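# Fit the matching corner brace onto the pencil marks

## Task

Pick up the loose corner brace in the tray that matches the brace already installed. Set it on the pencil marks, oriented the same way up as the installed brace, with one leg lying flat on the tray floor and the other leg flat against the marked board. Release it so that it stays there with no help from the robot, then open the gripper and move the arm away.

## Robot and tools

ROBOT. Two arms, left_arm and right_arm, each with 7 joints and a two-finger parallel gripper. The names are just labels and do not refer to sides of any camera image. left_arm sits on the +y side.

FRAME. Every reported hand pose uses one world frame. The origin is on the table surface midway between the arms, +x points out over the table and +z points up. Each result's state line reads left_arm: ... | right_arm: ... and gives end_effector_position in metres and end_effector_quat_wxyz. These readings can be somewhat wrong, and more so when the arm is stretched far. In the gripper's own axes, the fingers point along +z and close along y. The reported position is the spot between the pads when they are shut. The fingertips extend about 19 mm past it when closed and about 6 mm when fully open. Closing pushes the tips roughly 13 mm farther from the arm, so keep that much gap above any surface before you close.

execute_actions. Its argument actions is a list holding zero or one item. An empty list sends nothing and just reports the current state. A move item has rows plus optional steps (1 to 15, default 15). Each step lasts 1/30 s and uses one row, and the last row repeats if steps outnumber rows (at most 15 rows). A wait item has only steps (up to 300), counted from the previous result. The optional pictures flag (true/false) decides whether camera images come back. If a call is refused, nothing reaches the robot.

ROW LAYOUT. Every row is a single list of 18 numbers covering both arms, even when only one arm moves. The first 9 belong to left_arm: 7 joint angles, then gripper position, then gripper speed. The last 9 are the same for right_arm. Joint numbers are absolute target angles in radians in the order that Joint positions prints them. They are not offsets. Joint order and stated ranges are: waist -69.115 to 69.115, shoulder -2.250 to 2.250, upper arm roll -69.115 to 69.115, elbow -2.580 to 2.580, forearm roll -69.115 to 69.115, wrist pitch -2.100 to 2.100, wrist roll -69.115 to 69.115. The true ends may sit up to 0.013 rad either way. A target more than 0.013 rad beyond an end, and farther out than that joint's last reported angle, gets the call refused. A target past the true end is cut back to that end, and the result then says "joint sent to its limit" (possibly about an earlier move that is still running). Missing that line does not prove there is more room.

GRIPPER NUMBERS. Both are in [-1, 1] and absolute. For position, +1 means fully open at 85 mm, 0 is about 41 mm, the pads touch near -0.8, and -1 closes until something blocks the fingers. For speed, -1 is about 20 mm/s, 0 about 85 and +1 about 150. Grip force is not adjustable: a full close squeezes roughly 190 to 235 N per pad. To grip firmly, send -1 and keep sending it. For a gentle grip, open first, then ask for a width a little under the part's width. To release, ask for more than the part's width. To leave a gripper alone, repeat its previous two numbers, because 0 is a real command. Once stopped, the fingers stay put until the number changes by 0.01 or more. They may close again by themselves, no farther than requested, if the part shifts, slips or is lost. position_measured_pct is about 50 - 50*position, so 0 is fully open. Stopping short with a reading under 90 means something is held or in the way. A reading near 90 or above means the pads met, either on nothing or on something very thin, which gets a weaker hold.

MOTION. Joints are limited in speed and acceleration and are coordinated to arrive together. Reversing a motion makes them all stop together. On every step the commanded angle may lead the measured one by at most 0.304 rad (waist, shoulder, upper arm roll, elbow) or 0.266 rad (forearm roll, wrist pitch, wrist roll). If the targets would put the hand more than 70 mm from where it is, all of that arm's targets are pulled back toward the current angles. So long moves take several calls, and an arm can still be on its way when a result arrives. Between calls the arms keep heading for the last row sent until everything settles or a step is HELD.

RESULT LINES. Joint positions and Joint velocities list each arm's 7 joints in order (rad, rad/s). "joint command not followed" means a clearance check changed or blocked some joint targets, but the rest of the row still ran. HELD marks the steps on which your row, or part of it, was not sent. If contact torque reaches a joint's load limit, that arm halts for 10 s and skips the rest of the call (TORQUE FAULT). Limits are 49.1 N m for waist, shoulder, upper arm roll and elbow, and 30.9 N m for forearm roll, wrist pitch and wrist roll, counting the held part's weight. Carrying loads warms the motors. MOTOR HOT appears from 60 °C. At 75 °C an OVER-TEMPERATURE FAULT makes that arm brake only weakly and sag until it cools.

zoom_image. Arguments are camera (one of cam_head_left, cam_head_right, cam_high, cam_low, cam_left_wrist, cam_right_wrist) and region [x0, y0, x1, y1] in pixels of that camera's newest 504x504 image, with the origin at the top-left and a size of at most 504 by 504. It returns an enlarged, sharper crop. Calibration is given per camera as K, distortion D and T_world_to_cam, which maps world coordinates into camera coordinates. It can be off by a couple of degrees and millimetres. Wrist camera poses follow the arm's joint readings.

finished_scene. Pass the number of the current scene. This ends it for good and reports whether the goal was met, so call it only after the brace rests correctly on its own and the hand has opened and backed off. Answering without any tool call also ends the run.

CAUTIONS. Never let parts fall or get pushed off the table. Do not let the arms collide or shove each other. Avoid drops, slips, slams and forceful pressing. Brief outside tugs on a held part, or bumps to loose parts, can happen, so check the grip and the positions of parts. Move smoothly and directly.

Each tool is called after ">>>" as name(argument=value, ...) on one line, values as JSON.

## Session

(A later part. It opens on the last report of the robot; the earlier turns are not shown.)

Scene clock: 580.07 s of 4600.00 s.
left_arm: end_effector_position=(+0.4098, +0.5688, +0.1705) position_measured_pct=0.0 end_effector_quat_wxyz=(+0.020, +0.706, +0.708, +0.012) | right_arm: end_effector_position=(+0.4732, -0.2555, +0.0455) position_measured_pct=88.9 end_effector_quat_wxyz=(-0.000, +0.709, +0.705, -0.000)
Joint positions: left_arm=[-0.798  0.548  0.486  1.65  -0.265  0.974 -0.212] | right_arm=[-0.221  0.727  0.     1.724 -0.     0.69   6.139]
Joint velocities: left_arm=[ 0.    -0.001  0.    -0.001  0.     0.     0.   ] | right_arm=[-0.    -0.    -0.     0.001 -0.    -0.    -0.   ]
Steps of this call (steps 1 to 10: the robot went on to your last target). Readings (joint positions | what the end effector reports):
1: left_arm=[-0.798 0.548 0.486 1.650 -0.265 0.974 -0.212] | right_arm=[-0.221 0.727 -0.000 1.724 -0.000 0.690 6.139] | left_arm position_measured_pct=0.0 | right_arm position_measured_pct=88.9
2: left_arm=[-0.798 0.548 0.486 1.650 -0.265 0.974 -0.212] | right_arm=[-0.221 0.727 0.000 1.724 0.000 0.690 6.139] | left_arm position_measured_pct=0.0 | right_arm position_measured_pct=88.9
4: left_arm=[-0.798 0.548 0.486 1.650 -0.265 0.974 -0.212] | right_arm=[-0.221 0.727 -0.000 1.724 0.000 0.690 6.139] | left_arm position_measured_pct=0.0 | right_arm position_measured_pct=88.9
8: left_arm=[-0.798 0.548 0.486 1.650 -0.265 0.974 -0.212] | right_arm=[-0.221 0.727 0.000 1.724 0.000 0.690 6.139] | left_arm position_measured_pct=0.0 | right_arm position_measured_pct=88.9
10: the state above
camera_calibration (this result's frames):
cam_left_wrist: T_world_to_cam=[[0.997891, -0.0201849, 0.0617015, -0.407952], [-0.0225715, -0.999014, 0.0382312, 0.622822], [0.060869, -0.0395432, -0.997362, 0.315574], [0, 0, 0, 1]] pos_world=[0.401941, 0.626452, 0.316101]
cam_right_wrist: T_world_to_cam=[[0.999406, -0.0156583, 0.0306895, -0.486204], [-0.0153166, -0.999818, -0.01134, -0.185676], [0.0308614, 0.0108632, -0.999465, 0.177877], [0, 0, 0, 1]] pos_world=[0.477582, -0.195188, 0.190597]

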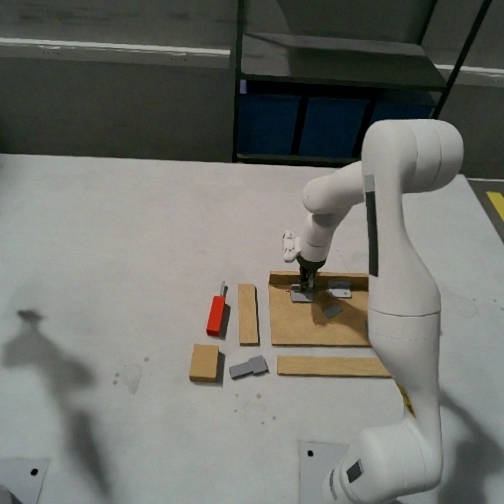

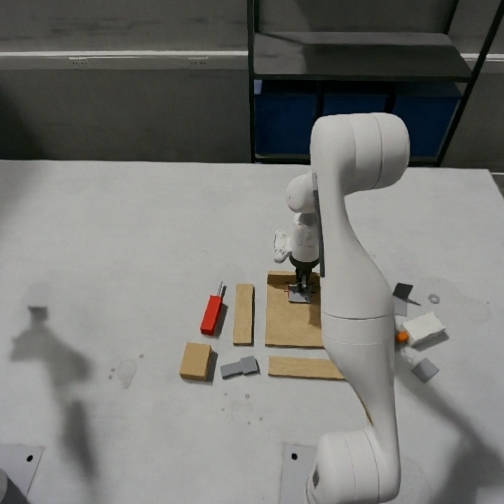

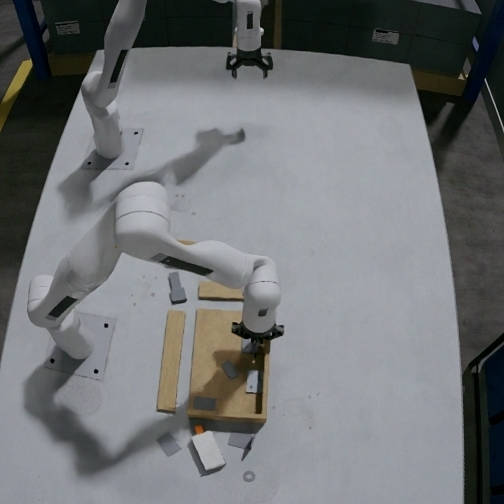

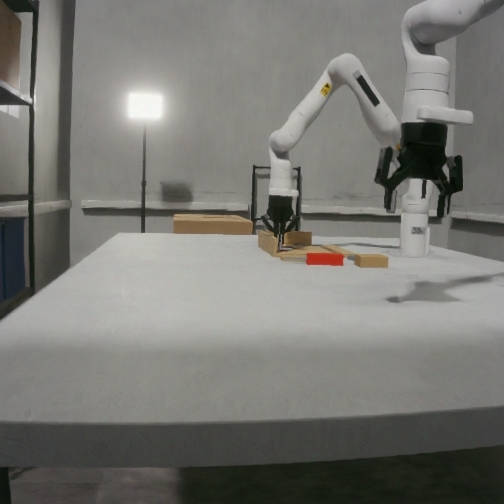

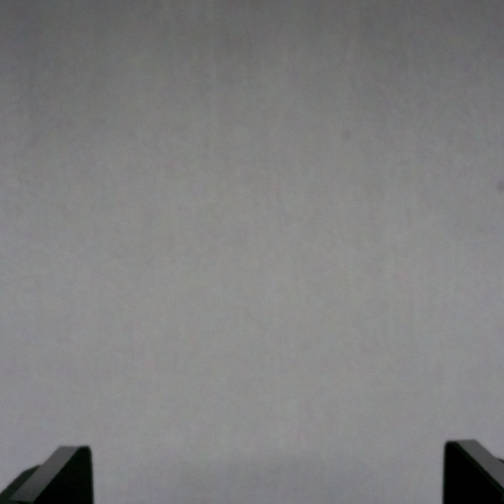

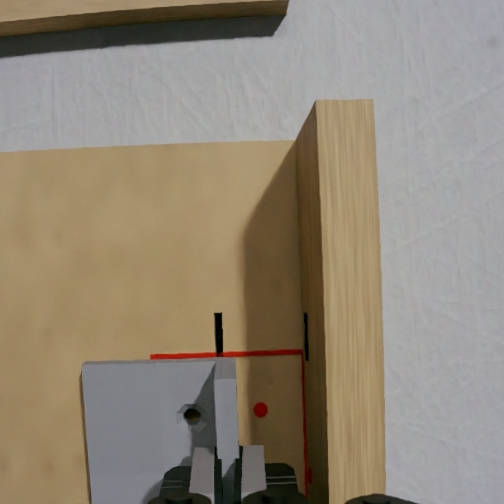

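>>> execute_actions(actions=[{"rows": [[-0.798, 0.548, 0.486, 1.65, -0.265, 0.974, -0.212, 1, 0, -0.2206, 0.7280, 0.0, 1.7246, 0.0, 0.6891, 6.1395, -1, -0.5], [-0.798, 0.548, 0.486, 1.65, -0.265, 0.974, -0.212, 1, 0, -0.2206, 0.7291, 0.0, 1.7249, 0.0, 0.6877, 6.1395, -1, -0.5]], "steps": 12}])

>>> zoom_image(camera="cam_low", region=[250, 205, 330, 269])

Scene clock: 600.27 s of 4600.00 s.
left_arm: end_effector_position=(+0.4098, +0.5688, +0.1705) position_measured_pct=0.0 end_effector_quat_wxyz=(+0.020, +0.706, +0.708, +0.012) | right_arm: end_effector_position=(+0.4733, -0.2555, +0.0447) position_measured_pct=88.9 end_effector_quat_wxyz=(+0.000, +0.709, +0.705, +0.000)
Joint positions: left_arm=[-0.798  0.548  0.486  1.65  -0.265  0.974 -0.212] | right_arm=[-0.221  0.728  0.     1.725  0.     0.688  6.139]
Joint velocities: left_arm=[-0.001 -0.     0.     0.    -0.     0.     0.   ] | right_arm=[ 0.     0.001 -0.001  0.     0.     0.     0.   ]
Steps of this call (steps 1 to 15: the robot went on to your last target; steps 16 to 90: nothing new was sent; then 16.80 s passed at rest; steps 91 to 102: all 12 steps of this action). Readings (joint positions | what the end effector reports):
91: left_arm=[-0.798 0.548 0.486 1.650 -0.265 0.974 -0.212] | right_arm=[-0.221 0.727 0.000 1.724 -0.000 0.690 6.139] | left_arm position_measured_pct=0.0 | right_arm position_measured_pct=88.9
92: left_arm=[-0.798 0.548 0.486 1.650 -0.265 0.974 -0.212] | right_arm=[-0.221 0.728 0.000 1.724 -0.000 0.690 6.139] | left_arm position_measured_pct=0.0 | right_arm position_measured_pct=88.9
94: left_arm=[-0.798 0.548 0.486 1.650 -0.265 0.974 -0.212] | right_arm=[-0.221 0.728 0.000 1.725 0.000 0.688 6.140] | left_arm position_measured_pct=0.0 | right_arm position_measured_pct=88.9
98: left_arm=[-0.798 0.548 0.486 1.650 -0.265 0.974 -0.212] | right_arm=[-0.221 0.728 0.000 1.725 0.000 0.688 6.139] | left_arm position_measured_pct=0.0 | right_arm position_measured_pct=88.9
102: the state above
camera_calibration (this result's frames):
cam_left_wrist: T_world_to_cam=[[0.997891, -0.0201842, 0.0617015, -0.407952], [-0.0225708, -0.999014, 0.0382312, 0.622822], [0.060869, -0.0395432, -0.997362, 0.315574], [0, 0, 0, 1]] pos_world=[0.401941, 0.626453, 0.316101]
cam_right_wrist: T_world_to_cam=[[0.999397, -0.0156786, 0.0309919, -0.48625], [-0.0153338, -0.999818, -0.0113334, -0.1857], [0.0311639, 0.0108513, -0.999455, 0.176957], [0, 0, 0, 1]] pos_world=[0.477594, -0.195211, 0.189826]

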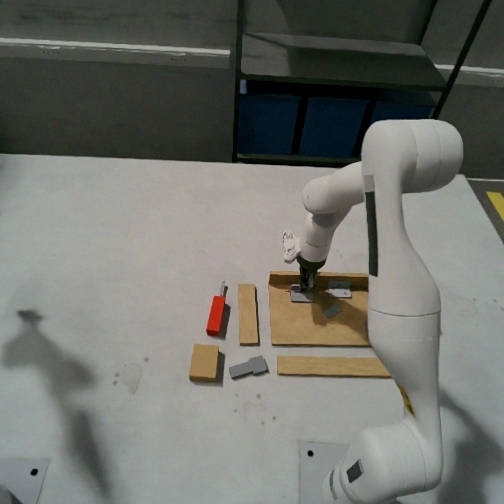

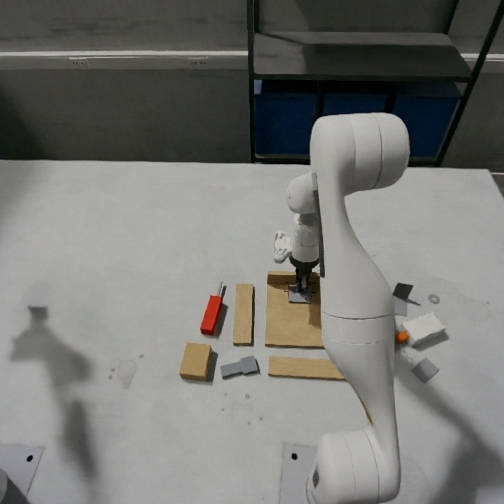

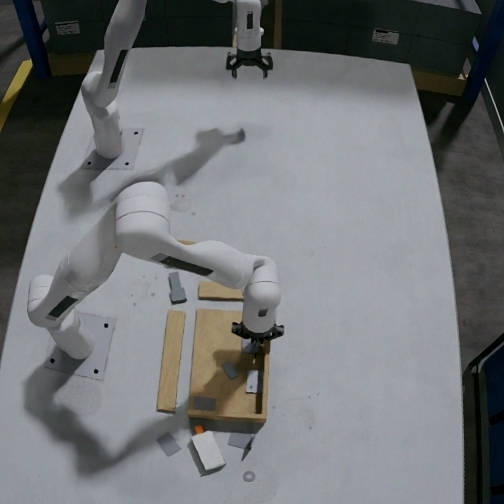

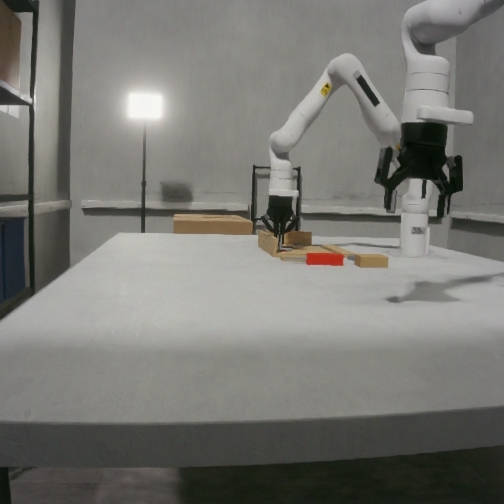

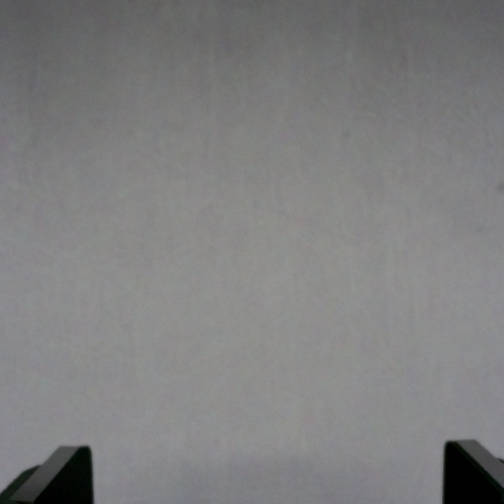

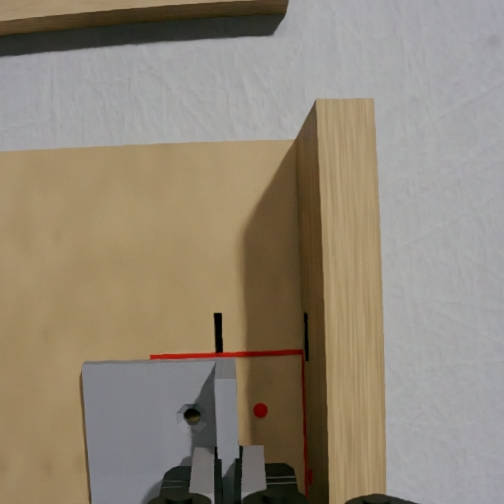

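Region (250, 205, 330, 269) of cam_low's 504x504 image, scaled by 6.300, with more detail than that image has; it fills the top 403 rows of this view, and the rest is white.

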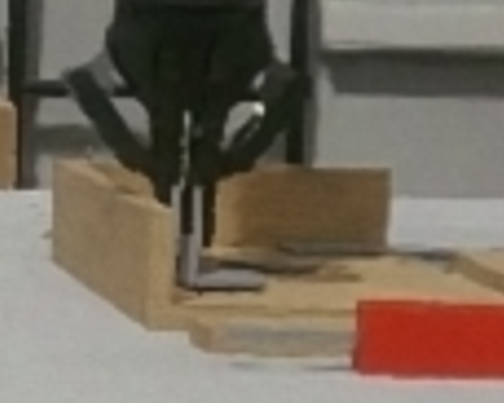

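>>> execute_actions(actions=[{"rows": [[-0.798, 0.548, 0.486, 1.65, -0.265, 0.974, -0.212, 1, 0, -0.2206, 0.7283, 0.0, 1.7247, 0.0, 0.6887, 6.1395, -0.52, -0.5]], "steps": 15}], pictures=false)

>>> execute_actions(actions=[{"steps": 8}])

>>> zoom_image(camera="cam_right_wrist", region=[70, 290, 370, 504])

Scene clock: 610.00 s of 4600.00 s.
left_arm: end_effector_position=(+0.4098, +0.5688, +0.1705) position_measured_pct=0.0 end_effector_quat_wxyz=(+0.020, +0.706, +0.708, +0.012) | right_arm: end_effector_position=(+0.4730, -0.2555, +0.0447) position_measured_pct=76.2 end_effector_quat_wxyz=(-0.000, +0.709, +0.705, -0.000)
Joint positions: left_arm=[-0.798  0.548  0.486  1.65  -0.265  0.974 -0.212] | right_arm=[-0.221  0.728 -0.     1.725 -0.     0.689  6.14 ]
Joint velocities: left_arm=[ 0.001 -0.    -0.    -0.001  0.    -0.     0.   ] | right_arm=[-0.     0.001  0.    -0.001 -0.     0.     0.   ]
Steps of this call (steps 1 to 15: the robot went on to your last target; steps 16 to 90: nothing new was sent; then 6.23 s passed at rest; steps 91 to 105: all 15 steps of this action). Readings (joint positions | what the end effector reports):
91: left_arm=[-0.798 0.548 0.486 1.650 -0.265 0.974 -0.212] | right_arm=[-0.221 0.728 0.000 1.725 0.000 0.688 6.139] | left_arm position_measured_pct=0.0 | right_arm position_measured_pct=88.9
92: left_arm=[-0.798 0.548 0.486 1.650 -0.265 0.974 -0.212] | right_arm=[-0.221 0.728 0.000 1.725 0.000 0.688 6.139] | left_arm position_measured_pct=0.0 | right_arm position_measured_pct=88.9
94: left_arm=[-0.798 0.548 0.486 1.650 -0.265 0.974 -0.212] | right_arm=[-0.221 0.728 0.000 1.725 0.000 0.688 6.139] | left_arm position_measured_pct=0.0 | right_arm position_measured_pct=85.7
98: left_arm=[-0.798 0.548 0.486 1.650 -0.265 0.974 -0.212] | right_arm=[-0.221 0.728 -0.000 1.725 -0.000 0.689 6.139] | left_arm position_measured_pct=0.0 | right_arm position_measured_pct=79.4
105: the state above

Scene clock: 610.27 s of 4600.00 s.
left_arm: end_effector_position=(+0.4098, +0.5688, +0.1705) position_measured_pct=0.0 end_effector_quat_wxyz=(+0.020, +0.706, +0.708, +0.012) | right_arm: end_effector_position=(+0.4730, -0.2555, +0.0447) position_measured_pct=76.2 end_effector_quat_wxyz=(-0.000, +0.709, +0.705, -0.000)
Joint positions: left_arm=[-0.798  0.548  0.486  1.65  -0.265  0.974 -0.212] | right_arm=[-0.221  0.728 -0.     1.725 -0.     0.689  6.14 ]
Joint velocities: left_arm=[ 0.     0.     0.    -0.001 -0.     0.     0.   ] | right_arm=[-0.001  0.     0.001 -0.001 -0.001  0.     0.   ]
Steps of this call (steps 1 to 8: the robot went on to your last target). Readings (joint positions | what the end effector reports):
1: left_arm=[-0.798 0.548 0.486 1.650 -0.265 0.974 -0.212] | right_arm=[-0.221 0.728 -0.000 1.725 -0.000 0.689 6.140] | left_arm position_measured_pct=0.0 | right_arm position_measured_pct=76.2
2: left_arm=[-0.798 0.548 0.486 1.650 -0.265 0.974 -0.212] | right_arm=[-0.221 0.728 -0.000 1.725 -0.000 0.689 6.140] | left_arm position_measured_pct=0.0 | right_arm position_measured_pct=76.2
4: left_arm=[-0.798 0.548 0.486 1.650 -0.265 0.974 -0.212] | right_arm=[-0.221 0.728 -0.000 1.725 -0.000 0.689 6.140] | left_arm position_measured_pct=0.0 | right_arm position_measured_pct=76.2
8: the state above
camera_calibration (this result's frames):
cam_left_wrist: T_world_to_cam=[[0.997891, -0.0201844, 0.0617017, -0.407952], [-0.022571, -0.999014, 0.038231, 0.622822], [0.0608692, -0.0395431, -0.997362, 0.315574], [0, 0, 0, 1]] pos_world=[0.401941, 0.626452, 0.316102]
cam_right_wrist: T_world_to_cam=[[0.99942, -0.015626, 0.0302427, -0.485961], [-0.0152904, -0.999819, -0.0112985, -0.185703], [0.0304138, 0.0108295, -0.999479, 0.177371], [0, 0, 0, 1]] pos_world=[0.477445, -0.195184, 0.189877]

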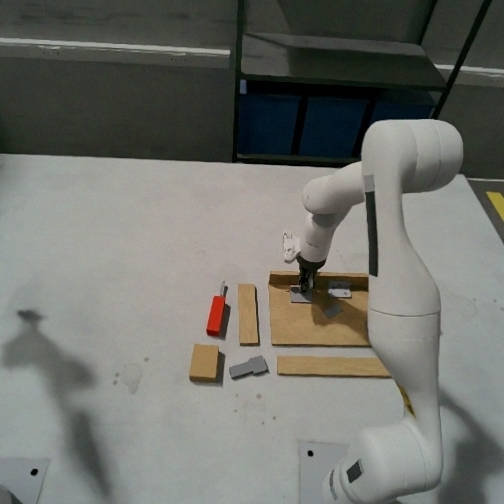

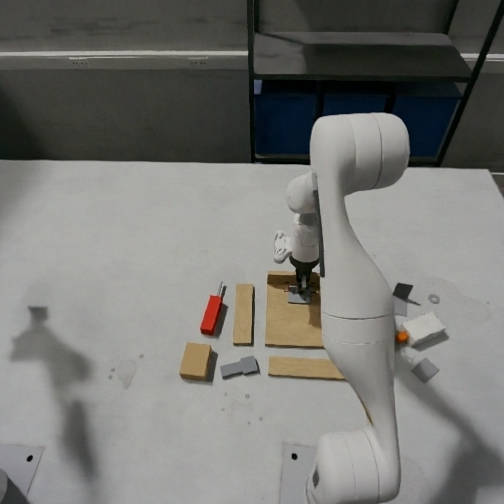

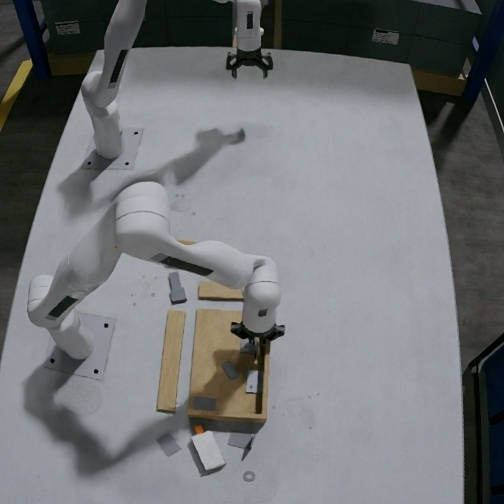

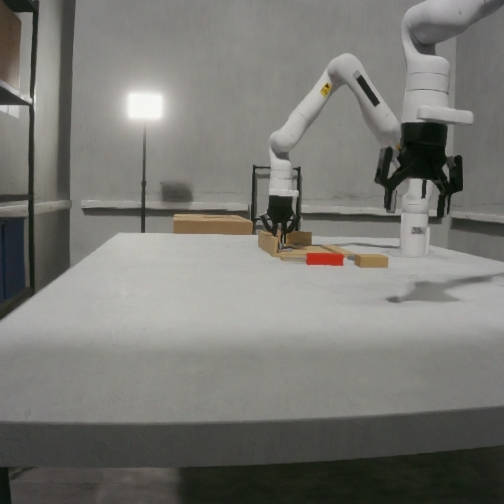

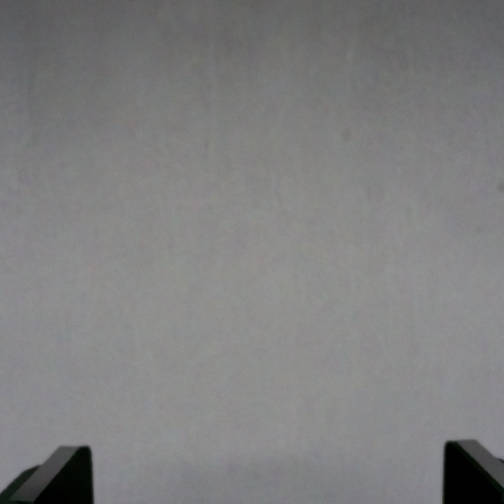

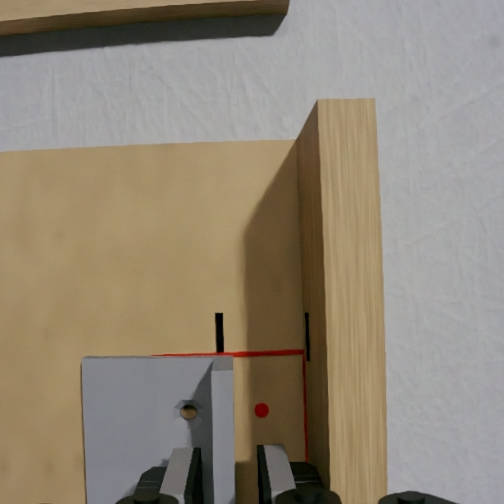

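Region (70, 290, 370, 504) of cam_right_wrist's 504x504 image, scaled by 1.680; it fills the top 360 rows of this view, and the rest is white.

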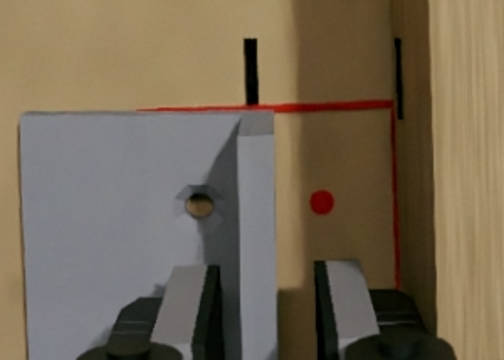

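>>> execute_actions(actions=[{"rows": [[-0.798, 0.548, 0.486, 1.65, -0.265, 0.974, -0.212, 1, 0, -0.2206, 0.6569, 0.0, 1.6966, 0.0, 0.788, 6.1395, -0.52, -0.5]], "steps": 15}], pictures=false)

>>> execute_actions(actions=[{"rows": [[-0.798, 0.548, 0.486, 1.65, -0.265, 0.974, -0.212, 1, 0, -0.2135, 0.7023, 0.0, 1.5989, 0.0, 0.8404, 6.1466, 1, 0.5]], "steps": 15}], pictures=false)

>>> execute_actions(actions=[{"steps": 15}])

Scene clock: 672.50 s of 4600.00 s.
left_arm: end_effector_position=(+0.4098, +0.5688, +0.1705) position_measured_pct=0.0 end_effector_quat_wxyz=(+0.020, +0.706, +0.708, +0.012) | right_arm: end_effector_position=(+0.4732, -0.2555, +0.0847) position_measured_pct=76.2 end_effector_quat_wxyz=(-0.000, +0.709, +0.705, -0.000)
Joint positions: left_arm=[-0.798  0.548  0.486  1.65  -0.265  0.974 -0.212] | right_arm=[-0.221  0.657 -0.     1.697 -0.     0.788  6.139]
Joint velocities: left_arm=[-0.001  0.     0.     0.001  0.    -0.001 -0.   ] | right_arm=[-0.    -0.006  0.    -0.     0.     0.001 -0.   ]
Steps of this call (steps 1 to 15: the robot went on to your last target; steps 16 to 90: nothing new was sent; then 58.73 s passed at rest; steps 91 to 105: all 15 steps of this action). Readings (joint positions | what the end effector reports):
91: left_arm=[-0.798 0.548 0.486 1.650 -0.265 0.974 -0.212] | right_arm=[-0.221 0.727 -0.000 1.725 -0.000 0.690 6.140] | left_arm position_measured_pct=0.0 | right_arm position_measured_pct=76.2
92: left_arm=[-0.798 0.548 0.486 1.650 -0.265 0.974 -0.212] | right_arm=[-0.221 0.722 -0.000 1.723 0.000 0.696 6.140] | left_arm position_measured_pct=0.0 | right_arm position_measured_pct=76.2
94: left_arm=[-0.798 0.548 0.486 1.650 -0.265 0.974 -0.212] | right_arm=[-0.221 0.695 -0.000 1.714 -0.000 0.730 6.140] | left_arm position_measured_pct=0.0 | right_arm position_measured_pct=76.2
98: left_arm=[-0.798 0.548 0.486 1.650 -0.265 0.974 -0.212] | right_arm=[-0.221 0.661 0.000 1.697 -0.000 0.784 6.139] | left_arm position_measured_pct=0.0 | right_arm position_measured_pct=76.2
105: the state above

Scene clock: 673.00 s of 4600.00 s.
left_arm: end_effector_position=(+0.4098, +0.5688, +0.1705) position_measured_pct=0.0 end_effector_quat_wxyz=(+0.020, +0.706, +0.708, +0.012) | right_arm: end_effector_position=(+0.4995, -0.2554, +0.0853) position_measured_pct=25.4 end_effector_quat_wxyz=(+0.000, +0.709, +0.705, +0.000)
Joint positions: left_arm=[-0.798  0.548  0.486  1.65  -0.265  0.974 -0.212] | right_arm=[-0.214  0.702  0.     1.599  0.     0.84   6.147]
Joint velocities: left_arm=[ 0.001 -0.    -0.     0.     0.     0.    -0.   ] | right_arm=[ 0.001  0.007  0.    -0.001  0.     0.001 -0.   ]
Steps of this call (steps 1 to 15: all 15 steps of this action). Readings (joint positions | what the end effector reports):
1: left_arm=[-0.798 0.548 0.486 1.650 -0.265 0.974 -0.212] | right_arm=[-0.221 0.658 -0.000 1.696 -0.000 0.788 6.140] | left_arm position_measured_pct=0.0 | right_arm position_measured_pct=76.2
2: left_arm=[-0.798 0.548 0.486 1.650 -0.265 0.974 -0.212] | right_arm=[-0.220 0.661 -0.000 1.691 -0.000 0.791 6.140] | left_arm position_measured_pct=0.0 | right_arm position_measured_pct=75.4
4: left_arm=[-0.798 0.548 0.486 1.650 -0.265 0.974 -0.212] | right_arm=[-0.218 0.675 -0.000 1.666 -0.000 0.805 6.142] | left_arm position_measured_pct=0.0 | right_arm position_measured_pct=69.8
8: left_arm=[-0.798 0.548 0.486 1.650 -0.265 0.974 -0.212] | right_arm=[-0.214 0.698 0.000 1.607 0.000 0.836 6.146] | left_arm position_measured_pct=0.0 | right_arm position_measured_pct=54.4
15: the state above

Scene clock: 673.50 s of 4600.00 s.
left_arm: end_effector_position=(+0.4098, +0.5688, +0.1705) position_measured_pct=0.0 end_effector_quat_wxyz=(+0.020, +0.706, +0.708, +0.012) | right_arm: end_effector_position=(+0.4995, -0.2555, +0.0850) position_measured_pct=0.0 end_effector_quat_wxyz=(+0.000, +0.709, +0.705, +0.000)
Joint positions: left_arm=[-0.798  0.548  0.486  1.65  -0.265  0.974 -0.212] | right_arm=[-0.214  0.702  0.     1.599  0.     0.84   6.147]
Joint velocities: left_arm=[-0.001 -0.001 -0.     0.001 -0.     0.    -0.   ] | right_arm=[ 0.001  0.001  0.    -0.    -0.     0.    -0.   ]
Steps of this call (steps 1 to 15: the robot went on to your last target). Readings (joint positions | what the end effector reports):
1: left_arm=[-0.798 0.548 0.486 1.650 -0.265 0.974 -0.212] | right_arm=[-0.214 0.702 0.000 1.599 0.000 0.840 6.147] | left_arm position_measured_pct=0.0 | right_arm position_measured_pct=21.4
2: left_arm=[-0.798 0.548 0.486 1.650 -0.265 0.974 -0.212] | right_arm=[-0.214 0.702 0.000 1.599 0.000 0.840 6.147] | left_arm position_measured_pct=0.0 | right_arm position_measured_pct=17.5
4: left_arm=[-0.798 0.548 0.486 1.650 -0.265 0.974 -0.212] | right_arm=[-0.214 0.702 0.000 1.599 0.000 0.840 6.147] | left_arm position_measured_pct=0.0 | right_arm position_measured_pct=9.1
8: left_arm=[-0.798 0.548 0.486 1.650 -0.265 0.974 -0.212] | right_arm=[-0.214 0.702 0.000 1.599 0.000 0.840 6.147] | left_arm position_measured_pct=0.0 | right_arm position_measured_pct=0.8
15: the state above
All arms were judged still, so your last target was given up. Only a new action makes them travel on or press farther. Fingers that are still opening or closing keep moving.
camera_calibration (this result's frames):
cam_left_wrist: T_world_to_cam=[[0.997891, -0.0201846, 0.0617016, -0.407952], [-0.0225713, -0.999014, 0.0382311, 0.622822], [0.0608691, -0.0395431, -0.997362, 0.315574], [0, 0, 0, 1]] pos_world=[0.401941, 0.626452, 0.316101]
cam_right_wrist: T_world_to_cam=[[0.999403, -0.0156576, 0.0307909, -0.513636], [-0.0153142, -0.999818, -0.0113557, -0.184799], [0.0309631, 0.0108773, -0.999461, 0.216518], [0, 0, 0, 1]] pos_world=[0.503795, -0.195163, 0.230118]

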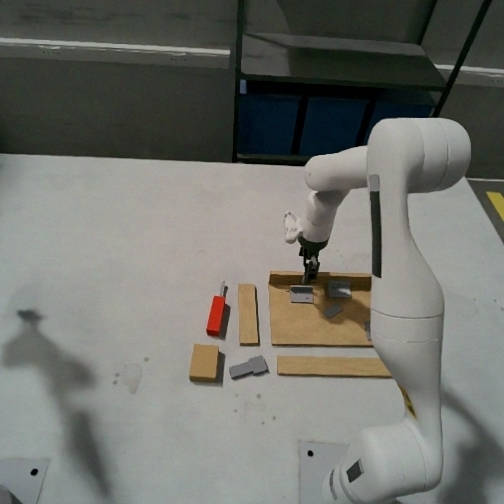

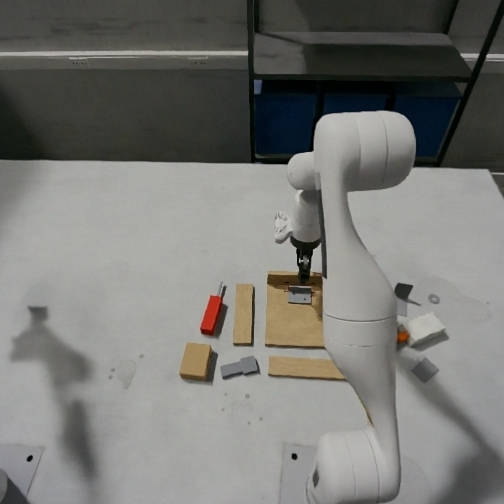

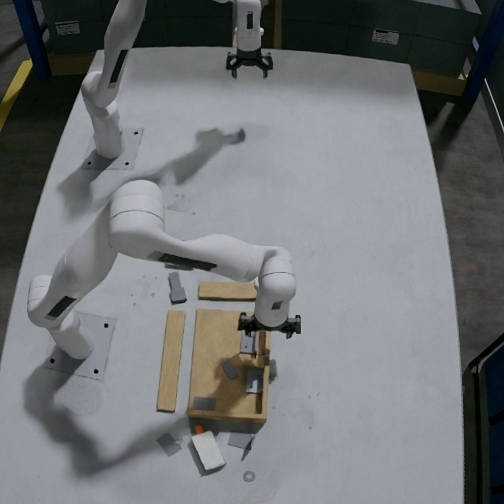

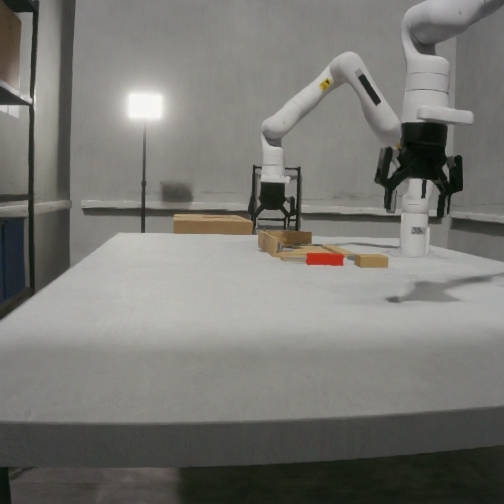

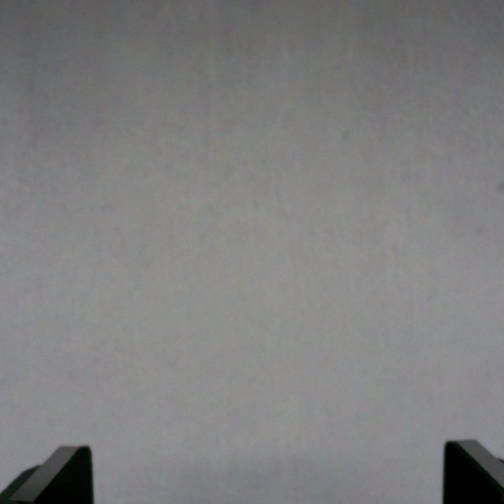

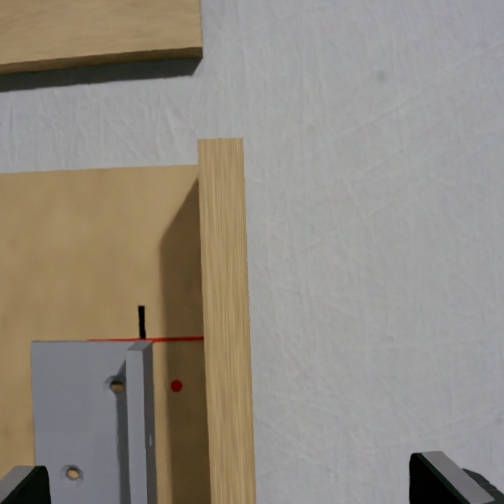

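>>> execute_actions(actions=[{"rows": [[-0.798, 0.548, 0.486, 1.65, -0.265, 0.974, -0.212, 1, 0, -0.2138, 0.7762, 0.0, 1.633, 0.0, 0.7324, 6.1463, 0.7, 0]], "steps": 15}], pictures=false)

>>> execute_actions(actions=[{"steps": 12}])

>>> zoom_image(camera="cam_low", region=[240, 200, 320, 264])

Scene clock: 699.37 s of 4600.00 s.
left_arm: end_effector_position=(+0.4098, +0.5688, +0.1705) position_measured_pct=0.0 end_effector_quat_wxyz=(+0.020, +0.706, +0.708, +0.012) | right_arm: end_effector_position=(+0.4986, -0.2554, +0.0403) position_measured_pct=15.1 end_effector_quat_wxyz=(+0.000, +0.709, +0.705, +0.000)
Joint positions: left_arm=[-0.798  0.548  0.486  1.65  -0.265  0.974 -0.212] | right_arm=[-0.214  0.776  0.     1.633  0.     0.732  6.146]
Joint velocities: left_arm=[ 0.001 -0.     0.     0.001  0.     0.     0.   ] | right_arm=[ 0.     0.004  0.    -0.002 -0.    -0.002  0.   ]
Steps of this call (steps 1 to 90: nothing new was sent; then 22.37 s passed at rest; steps 91 to 105: all 15 steps of this action). Readings (joint positions | what the end effector reports):
91: left_arm=[-0.798 0.548 0.486 1.650 -0.265 0.974 -0.212] | right_arm=[-0.214 0.703 0.000 1.599 -0.000 0.840 6.147] | left_arm position_measured_pct=0.0 | right_arm position_measured_pct=0.0
92: left_arm=[-0.798 0.548 0.486 1.650 -0.265 0.974 -0.212] | right_arm=[-0.214 0.708 0.000 1.601 -0.000 0.833 6.147] | left_arm position_measured_pct=0.0 | right_arm position_measured_pct=0.4
94: left_arm=[-0.798 0.548 0.486 1.650 -0.265 0.974 -0.212] | right_arm=[-0.214 0.735 0.000 1.611 -0.000 0.797 6.146] | left_arm position_measured_pct=0.0 | right_arm position_measured_pct=4.4
98: left_arm=[-0.798 0.548 0.486 1.650 -0.265 0.974 -0.212] | right_arm=[-0.214 0.772 -0.000 1.632 0.000 0.737 6.146] | left_arm position_measured_pct=0.0 | right_arm position_measured_pct=13.5
105: the state above

Scene clock: 699.77 s of 4600.00 s.
left_arm: end_effector_position=(+0.4098, +0.5688, +0.1705) position_measured_pct=0.0 end_effector_quat_wxyz=(+0.020, +0.706, +0.708, +0.012) | right_arm: end_effector_position=(+0.4985, -0.2555, +0.0400) position_measured_pct=15.1 end_effector_quat_wxyz=(+0.000, +0.709, +0.705, +0.000)
Joint positions: left_arm=[-0.798  0.548  0.486  1.65  -0.265  0.974 -0.212] | right_arm=[-0.214  0.776  0.     1.633 -0.     0.732  6.146]
Joint velocities: left_arm=[ 0.     0.     0.    -0.     0.     0.001 -0.   ] | right_arm=[ 0.    -0.001  0.    -0.001  0.     0.     0.   ]
Steps of this call (steps 1 to 12: the robot went on to your last target). Readings (joint positions | what the end effector reports):
1: left_arm=[-0.798 0.548 0.486 1.650 -0.265 0.974 -0.212] | right_arm=[-0.214 0.776 0.000 1.633 0.000 0.732 6.146] | left_arm position_measured_pct=0.0 | right_arm position_measured_pct=15.1
2: left_arm=[-0.798 0.548 0.486 1.650 -0.265 0.974 -0.212] | right_arm=[-0.214 0.776 -0.000 1.633 0.000 0.732 6.146] | left_arm position_measured_pct=0.0 | right_arm position_measured_pct=15.1
4: left_arm=[-0.798 0.548 0.486 1.650 -0.265 0.974 -0.212] | right_arm=[-0.214 0.776 -0.000 1.633 0.000 0.732 6.146] | left_arm position_measured_pct=0.0 | right_arm position_measured_pct=15.1
8: left_arm=[-0.798 0.548 0.486 1.650 -0.265 0.974 -0.212] | right_arm=[-0.214 0.776 0.000 1.633 0.000 0.732 6.146] | left_arm position_measured_pct=0.0 | right_arm position_measured_pct=15.1
12: the state above
camera_calibration (this result's frames):
cam_left_wrist: T_world_to_cam=[[0.997891, -0.0201846, 0.0617018, -0.407952], [-0.0225713, -0.999014, 0.038231, 0.622822], [0.0608693, -0.0395431, -0.997362, 0.315574], [0, 0, 0, 1]] pos_world=[0.401941, 0.626452, 0.316102]
cam_right_wrist: T_world_to_cam=[[0.999403, -0.0156584, 0.030793, -0.51125], [-0.015315, -0.999818, -0.011356, -0.185304], [0.0309652, 0.0108776, -0.999461, 0.171609], [0, 0, 0, 1]] pos_world=[0.502793, -0.195143, 0.185156]

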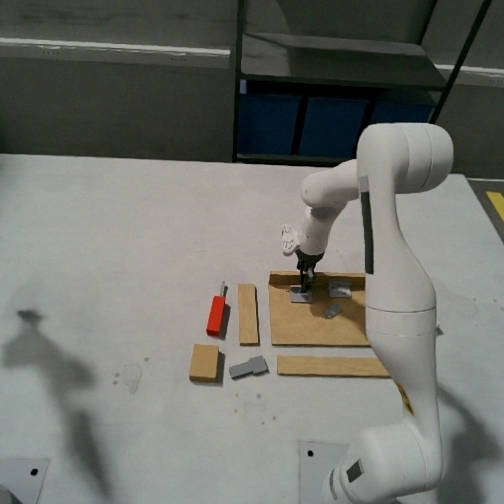

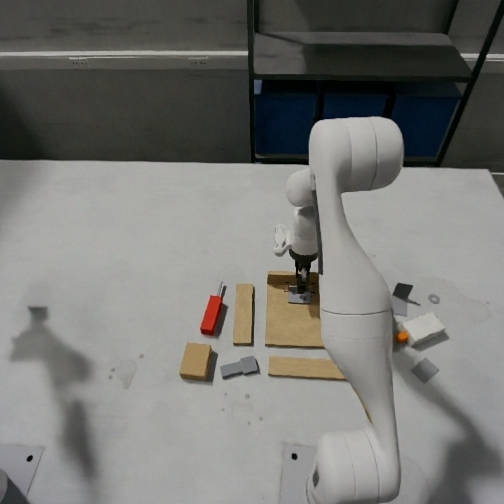

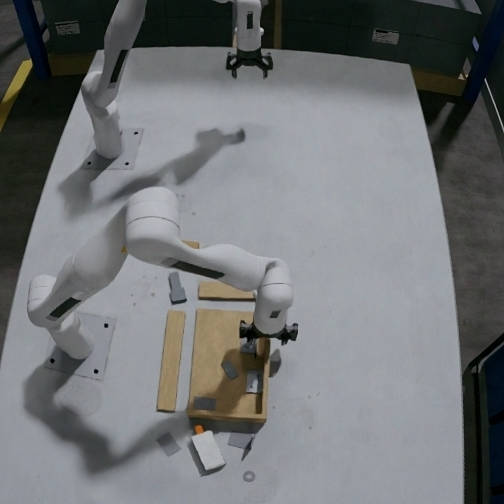

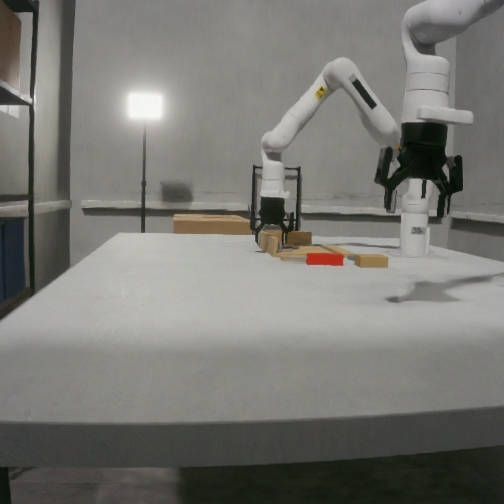

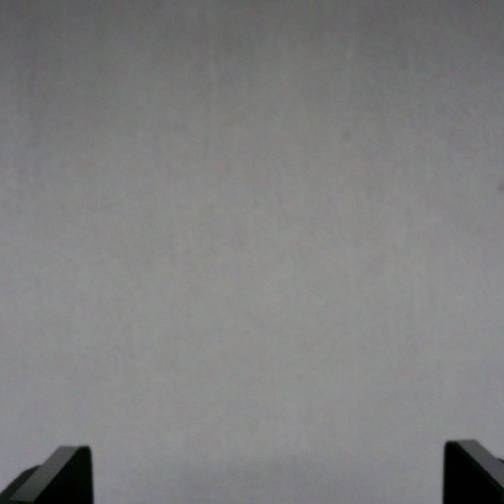

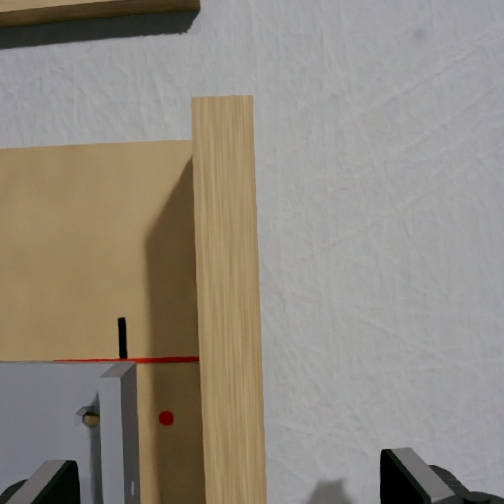

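Region (240, 200, 320, 264) of cam_low's 504x504 image, scaled by 6.300, with more detail than that image has; it fills the top 403 rows of this view, and the rest is white.

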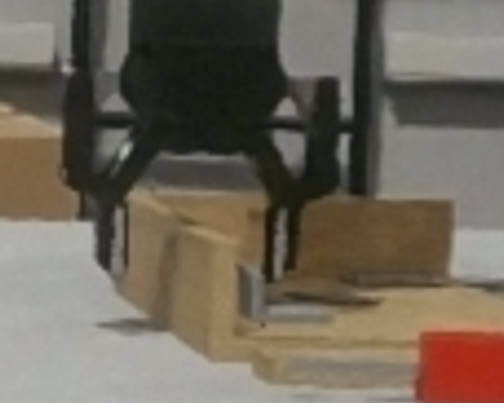

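>>> execute_actions(actions=[{"rows": [[-0.798, 0.548, 0.486, 1.65, -0.265, 0.974, -0.212, 1, 0, -0.2138, 0.7762, 0.0, 1.633, 0.0, 0.7324, 6.1463, -0.25, -0.8]], "steps": 15}], pictures=false)

>>> execute_actions(actions=[{"steps": 40}])

>>> zoom_image(camera="cam_low", region=[240, 200, 320, 264])

>>> zoom_image(camera="cam_right_wrist", region=[30, 290, 330, 504])

Scene clock: 721.03 s of 4600.00 s.
left_arm: end_effector_position=(+0.4098, +0.5688, +0.1705) position_measured_pct=0.0 end_effector_quat_wxyz=(+0.020, +0.706, +0.708, +0.012) | right_arm: end_effector_position=(+0.4985, -0.2555, +0.0400) position_measured_pct=29.4 end_effector_quat_wxyz=(-0.000, +0.709, +0.705, -0.000)
Joint positions: left_arm=[-0.798  0.548  0.486  1.65  -0.265  0.974 -0.212] | right_arm=[-0.214  0.776  0.     1.633  0.     0.732  6.146]
Joint velocities: left_arm=[-0.001  0.001  0.    -0.    -0.     0.    -0.   ] | right_arm=[-0.001  0.002  0.     0.     0.    -0.    -0.   ]
Steps of this call (steps 1 to 15: the robot went on to your last target; steps 16 to 90: nothing new was sent; then 17.77 s passed at rest; steps 91 to 105: all 15 steps of this action). Readings (joint positions | what the end effector reports):
91: left_arm=[-0.798 0.548 0.486 1.650 -0.265 0.974 -0.212] | right_arm=[-0.214 0.776 0.000 1.633 0.000 0.732 6.146] | left_arm position_measured_pct=0.0 | right_arm position_measured_pct=15.1
92: left_arm=[-0.798 0.548 0.486 1.650 -0.265 0.974 -0.212] | right_arm=[-0.214 0.776 0.000 1.633 0.000 0.732 6.146] | left_arm position_measured_pct=0.0 | right_arm position_measured_pct=15.1
94: left_arm=[-0.798 0.548 0.486 1.650 -0.265 0.974 -0.212] | right_arm=[-0.214 0.776 0.000 1.633 0.000 0.732 6.146] | left_arm position_measured_pct=0.0 | right_arm position_measured_pct=16.7
98: left_arm=[-0.798 0.548 0.486 1.650 -0.265 0.974 -0.212] | right_arm=[-0.214 0.776 -0.000 1.633 0.000 0.732 6.146] | left_arm position_measured_pct=0.0 | right_arm position_measured_pct=21.0
105: the state above

Scene clock: 722.37 s of 4600.00 s.
left_arm: end_effector_position=(+0.4098, +0.5688, +0.1705) position_measured_pct=0.0 end_effector_quat_wxyz=(+0.020, +0.706, +0.708, +0.012) | right_arm: end_effector_position=(+0.4984, -0.2554, +0.0400) position_measured_pct=62.3 end_effector_quat_wxyz=(-0.000, +0.709, +0.705, -0.000)
Joint positions: left_arm=[-0.798  0.548  0.486  1.65  -0.265  0.974 -0.212] | right_arm=[-0.214  0.776 -0.     1.633 -0.     0.733  6.146]
Joint velocities: left_arm=[-0.    -0.001 -0.     0.001  0.     0.001 -0.   ] | right_arm=[ 0.    -0.001 -0.001  0.001  0.    -0.    -0.001]
Steps of this call (steps 1 to 15: the robot went on to your last target; steps 16 to 40: nothing new was sent). Readings (joint positions | what the end effector reports):
1: left_arm=[-0.798 0.548 0.486 1.650 -0.265 0.974 -0.212] | right_arm=[-0.214 0.776 -0.000 1.633 -0.000 0.732 6.146] | left_arm position_measured_pct=0.0 | right_arm position_measured_pct=30.6
2: left_arm=[-0.798 0.548 0.486 1.650 -0.265 0.974 -0.212] | right_arm=[-0.214 0.776 -0.000 1.633 -0.000 0.732 6.146] | left_arm position_measured_pct=0.0 | right_arm position_measured_pct=31.7
4: left_arm=[-0.798 0.548 0.486 1.650 -0.265 0.974 -0.212] | right_arm=[-0.214 0.776 -0.000 1.633 -0.000 0.733 6.146] | left_arm position_measured_pct=0.0 | right_arm position_measured_pct=33.7
8: left_arm=[-0.798 0.548 0.486 1.650 -0.265 0.974 -0.212] | right_arm=[-0.214 0.776 -0.000 1.633 -0.000 0.733 6.146] | left_arm position_measured_pct=0.0 | right_arm position_measured_pct=38.5
40: the state above
All arms were judged still, so your last target was given up. Only a new action makes them travel on or press farther. Fingers that are still opening or closing keep moving.
camera_calibration (this result's frames):
cam_left_wrist: T_world_to_cam=[[0.997891, -0.0201846, 0.0617015, -0.407952], [-0.0225712, -0.999014, 0.0382311, 0.622822], [0.060869, -0.0395431, -0.997362, 0.315574], [0, 0, 0, 1]] pos_world=[0.401941, 0.626452, 0.316101]
cam_right_wrist: T_world_to_cam=[[0.99941, -0.0156451, 0.030565, -0.511145], [-0.0153047, -0.999819, -0.0113388, -0.18531], [0.0307368, 0.0108644, -0.999468, 0.171699], [0, 0, 0, 1]] pos_world=[0.50273, -0.195139, 0.18513]

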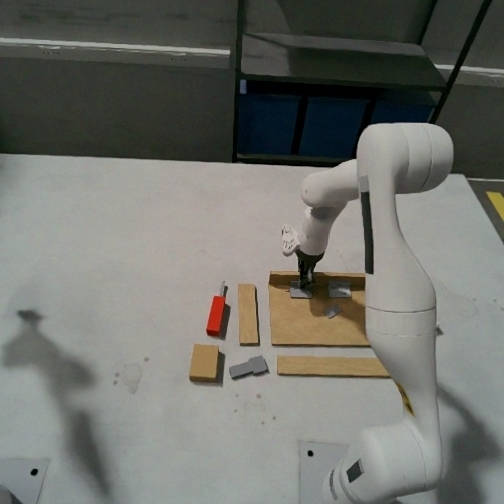

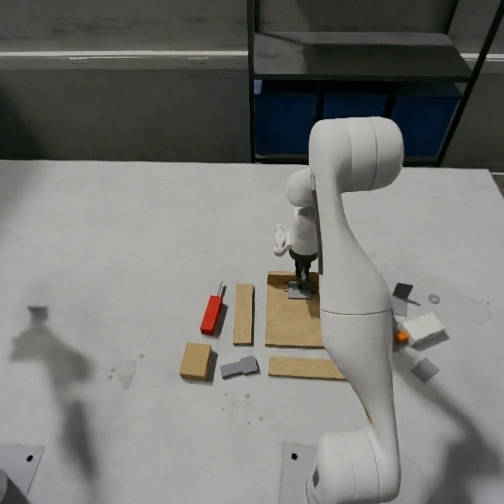

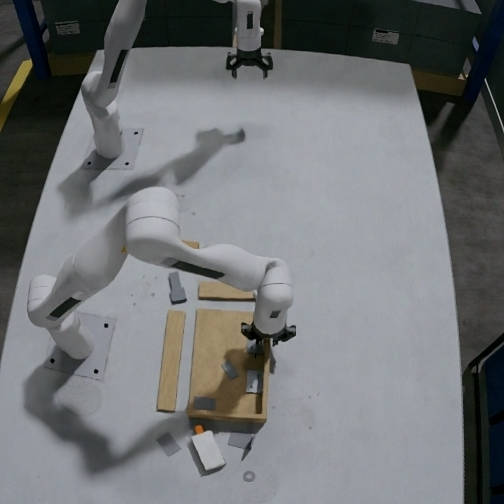

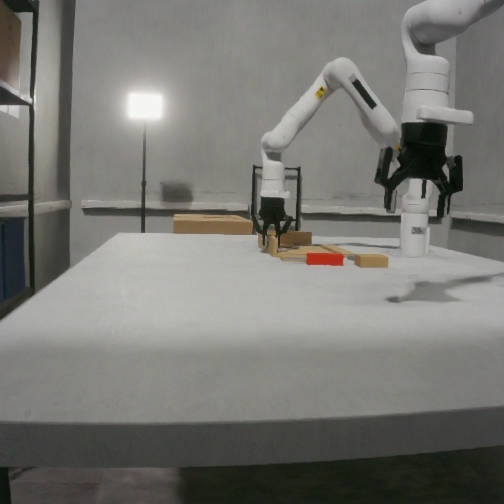

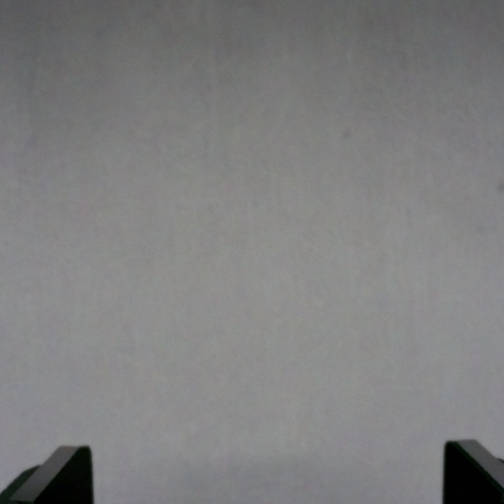

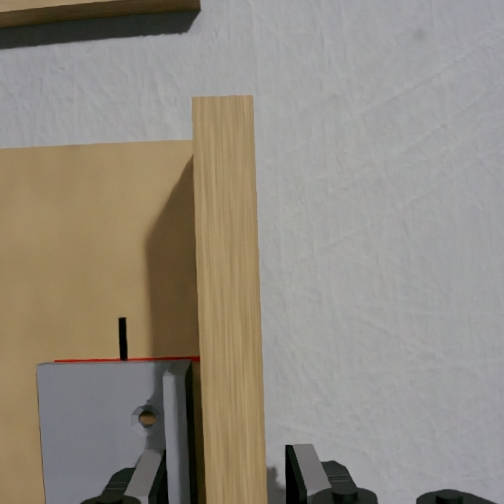

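Region (240, 200, 320, 264) of cam_low's 504x504 image, scaled by 6.300, with more detail than that image has; it fills the top 403 rows of this view, and the rest is white.

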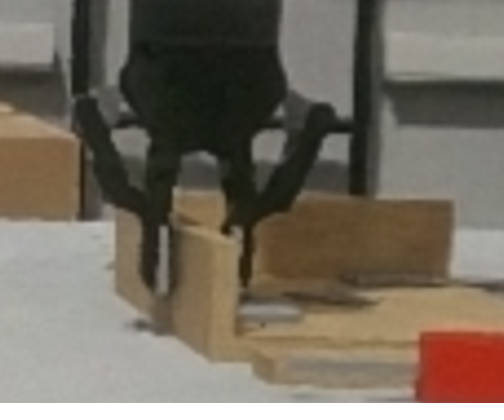

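Region (30, 290, 330, 504) of cam_right_wrist's 504x504 image, scaled by 1.680; it fills the top 360 rows of this view, and the rest is white.

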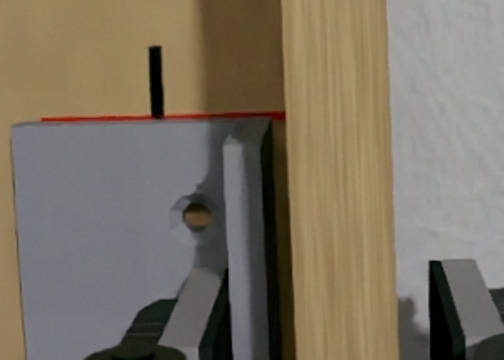

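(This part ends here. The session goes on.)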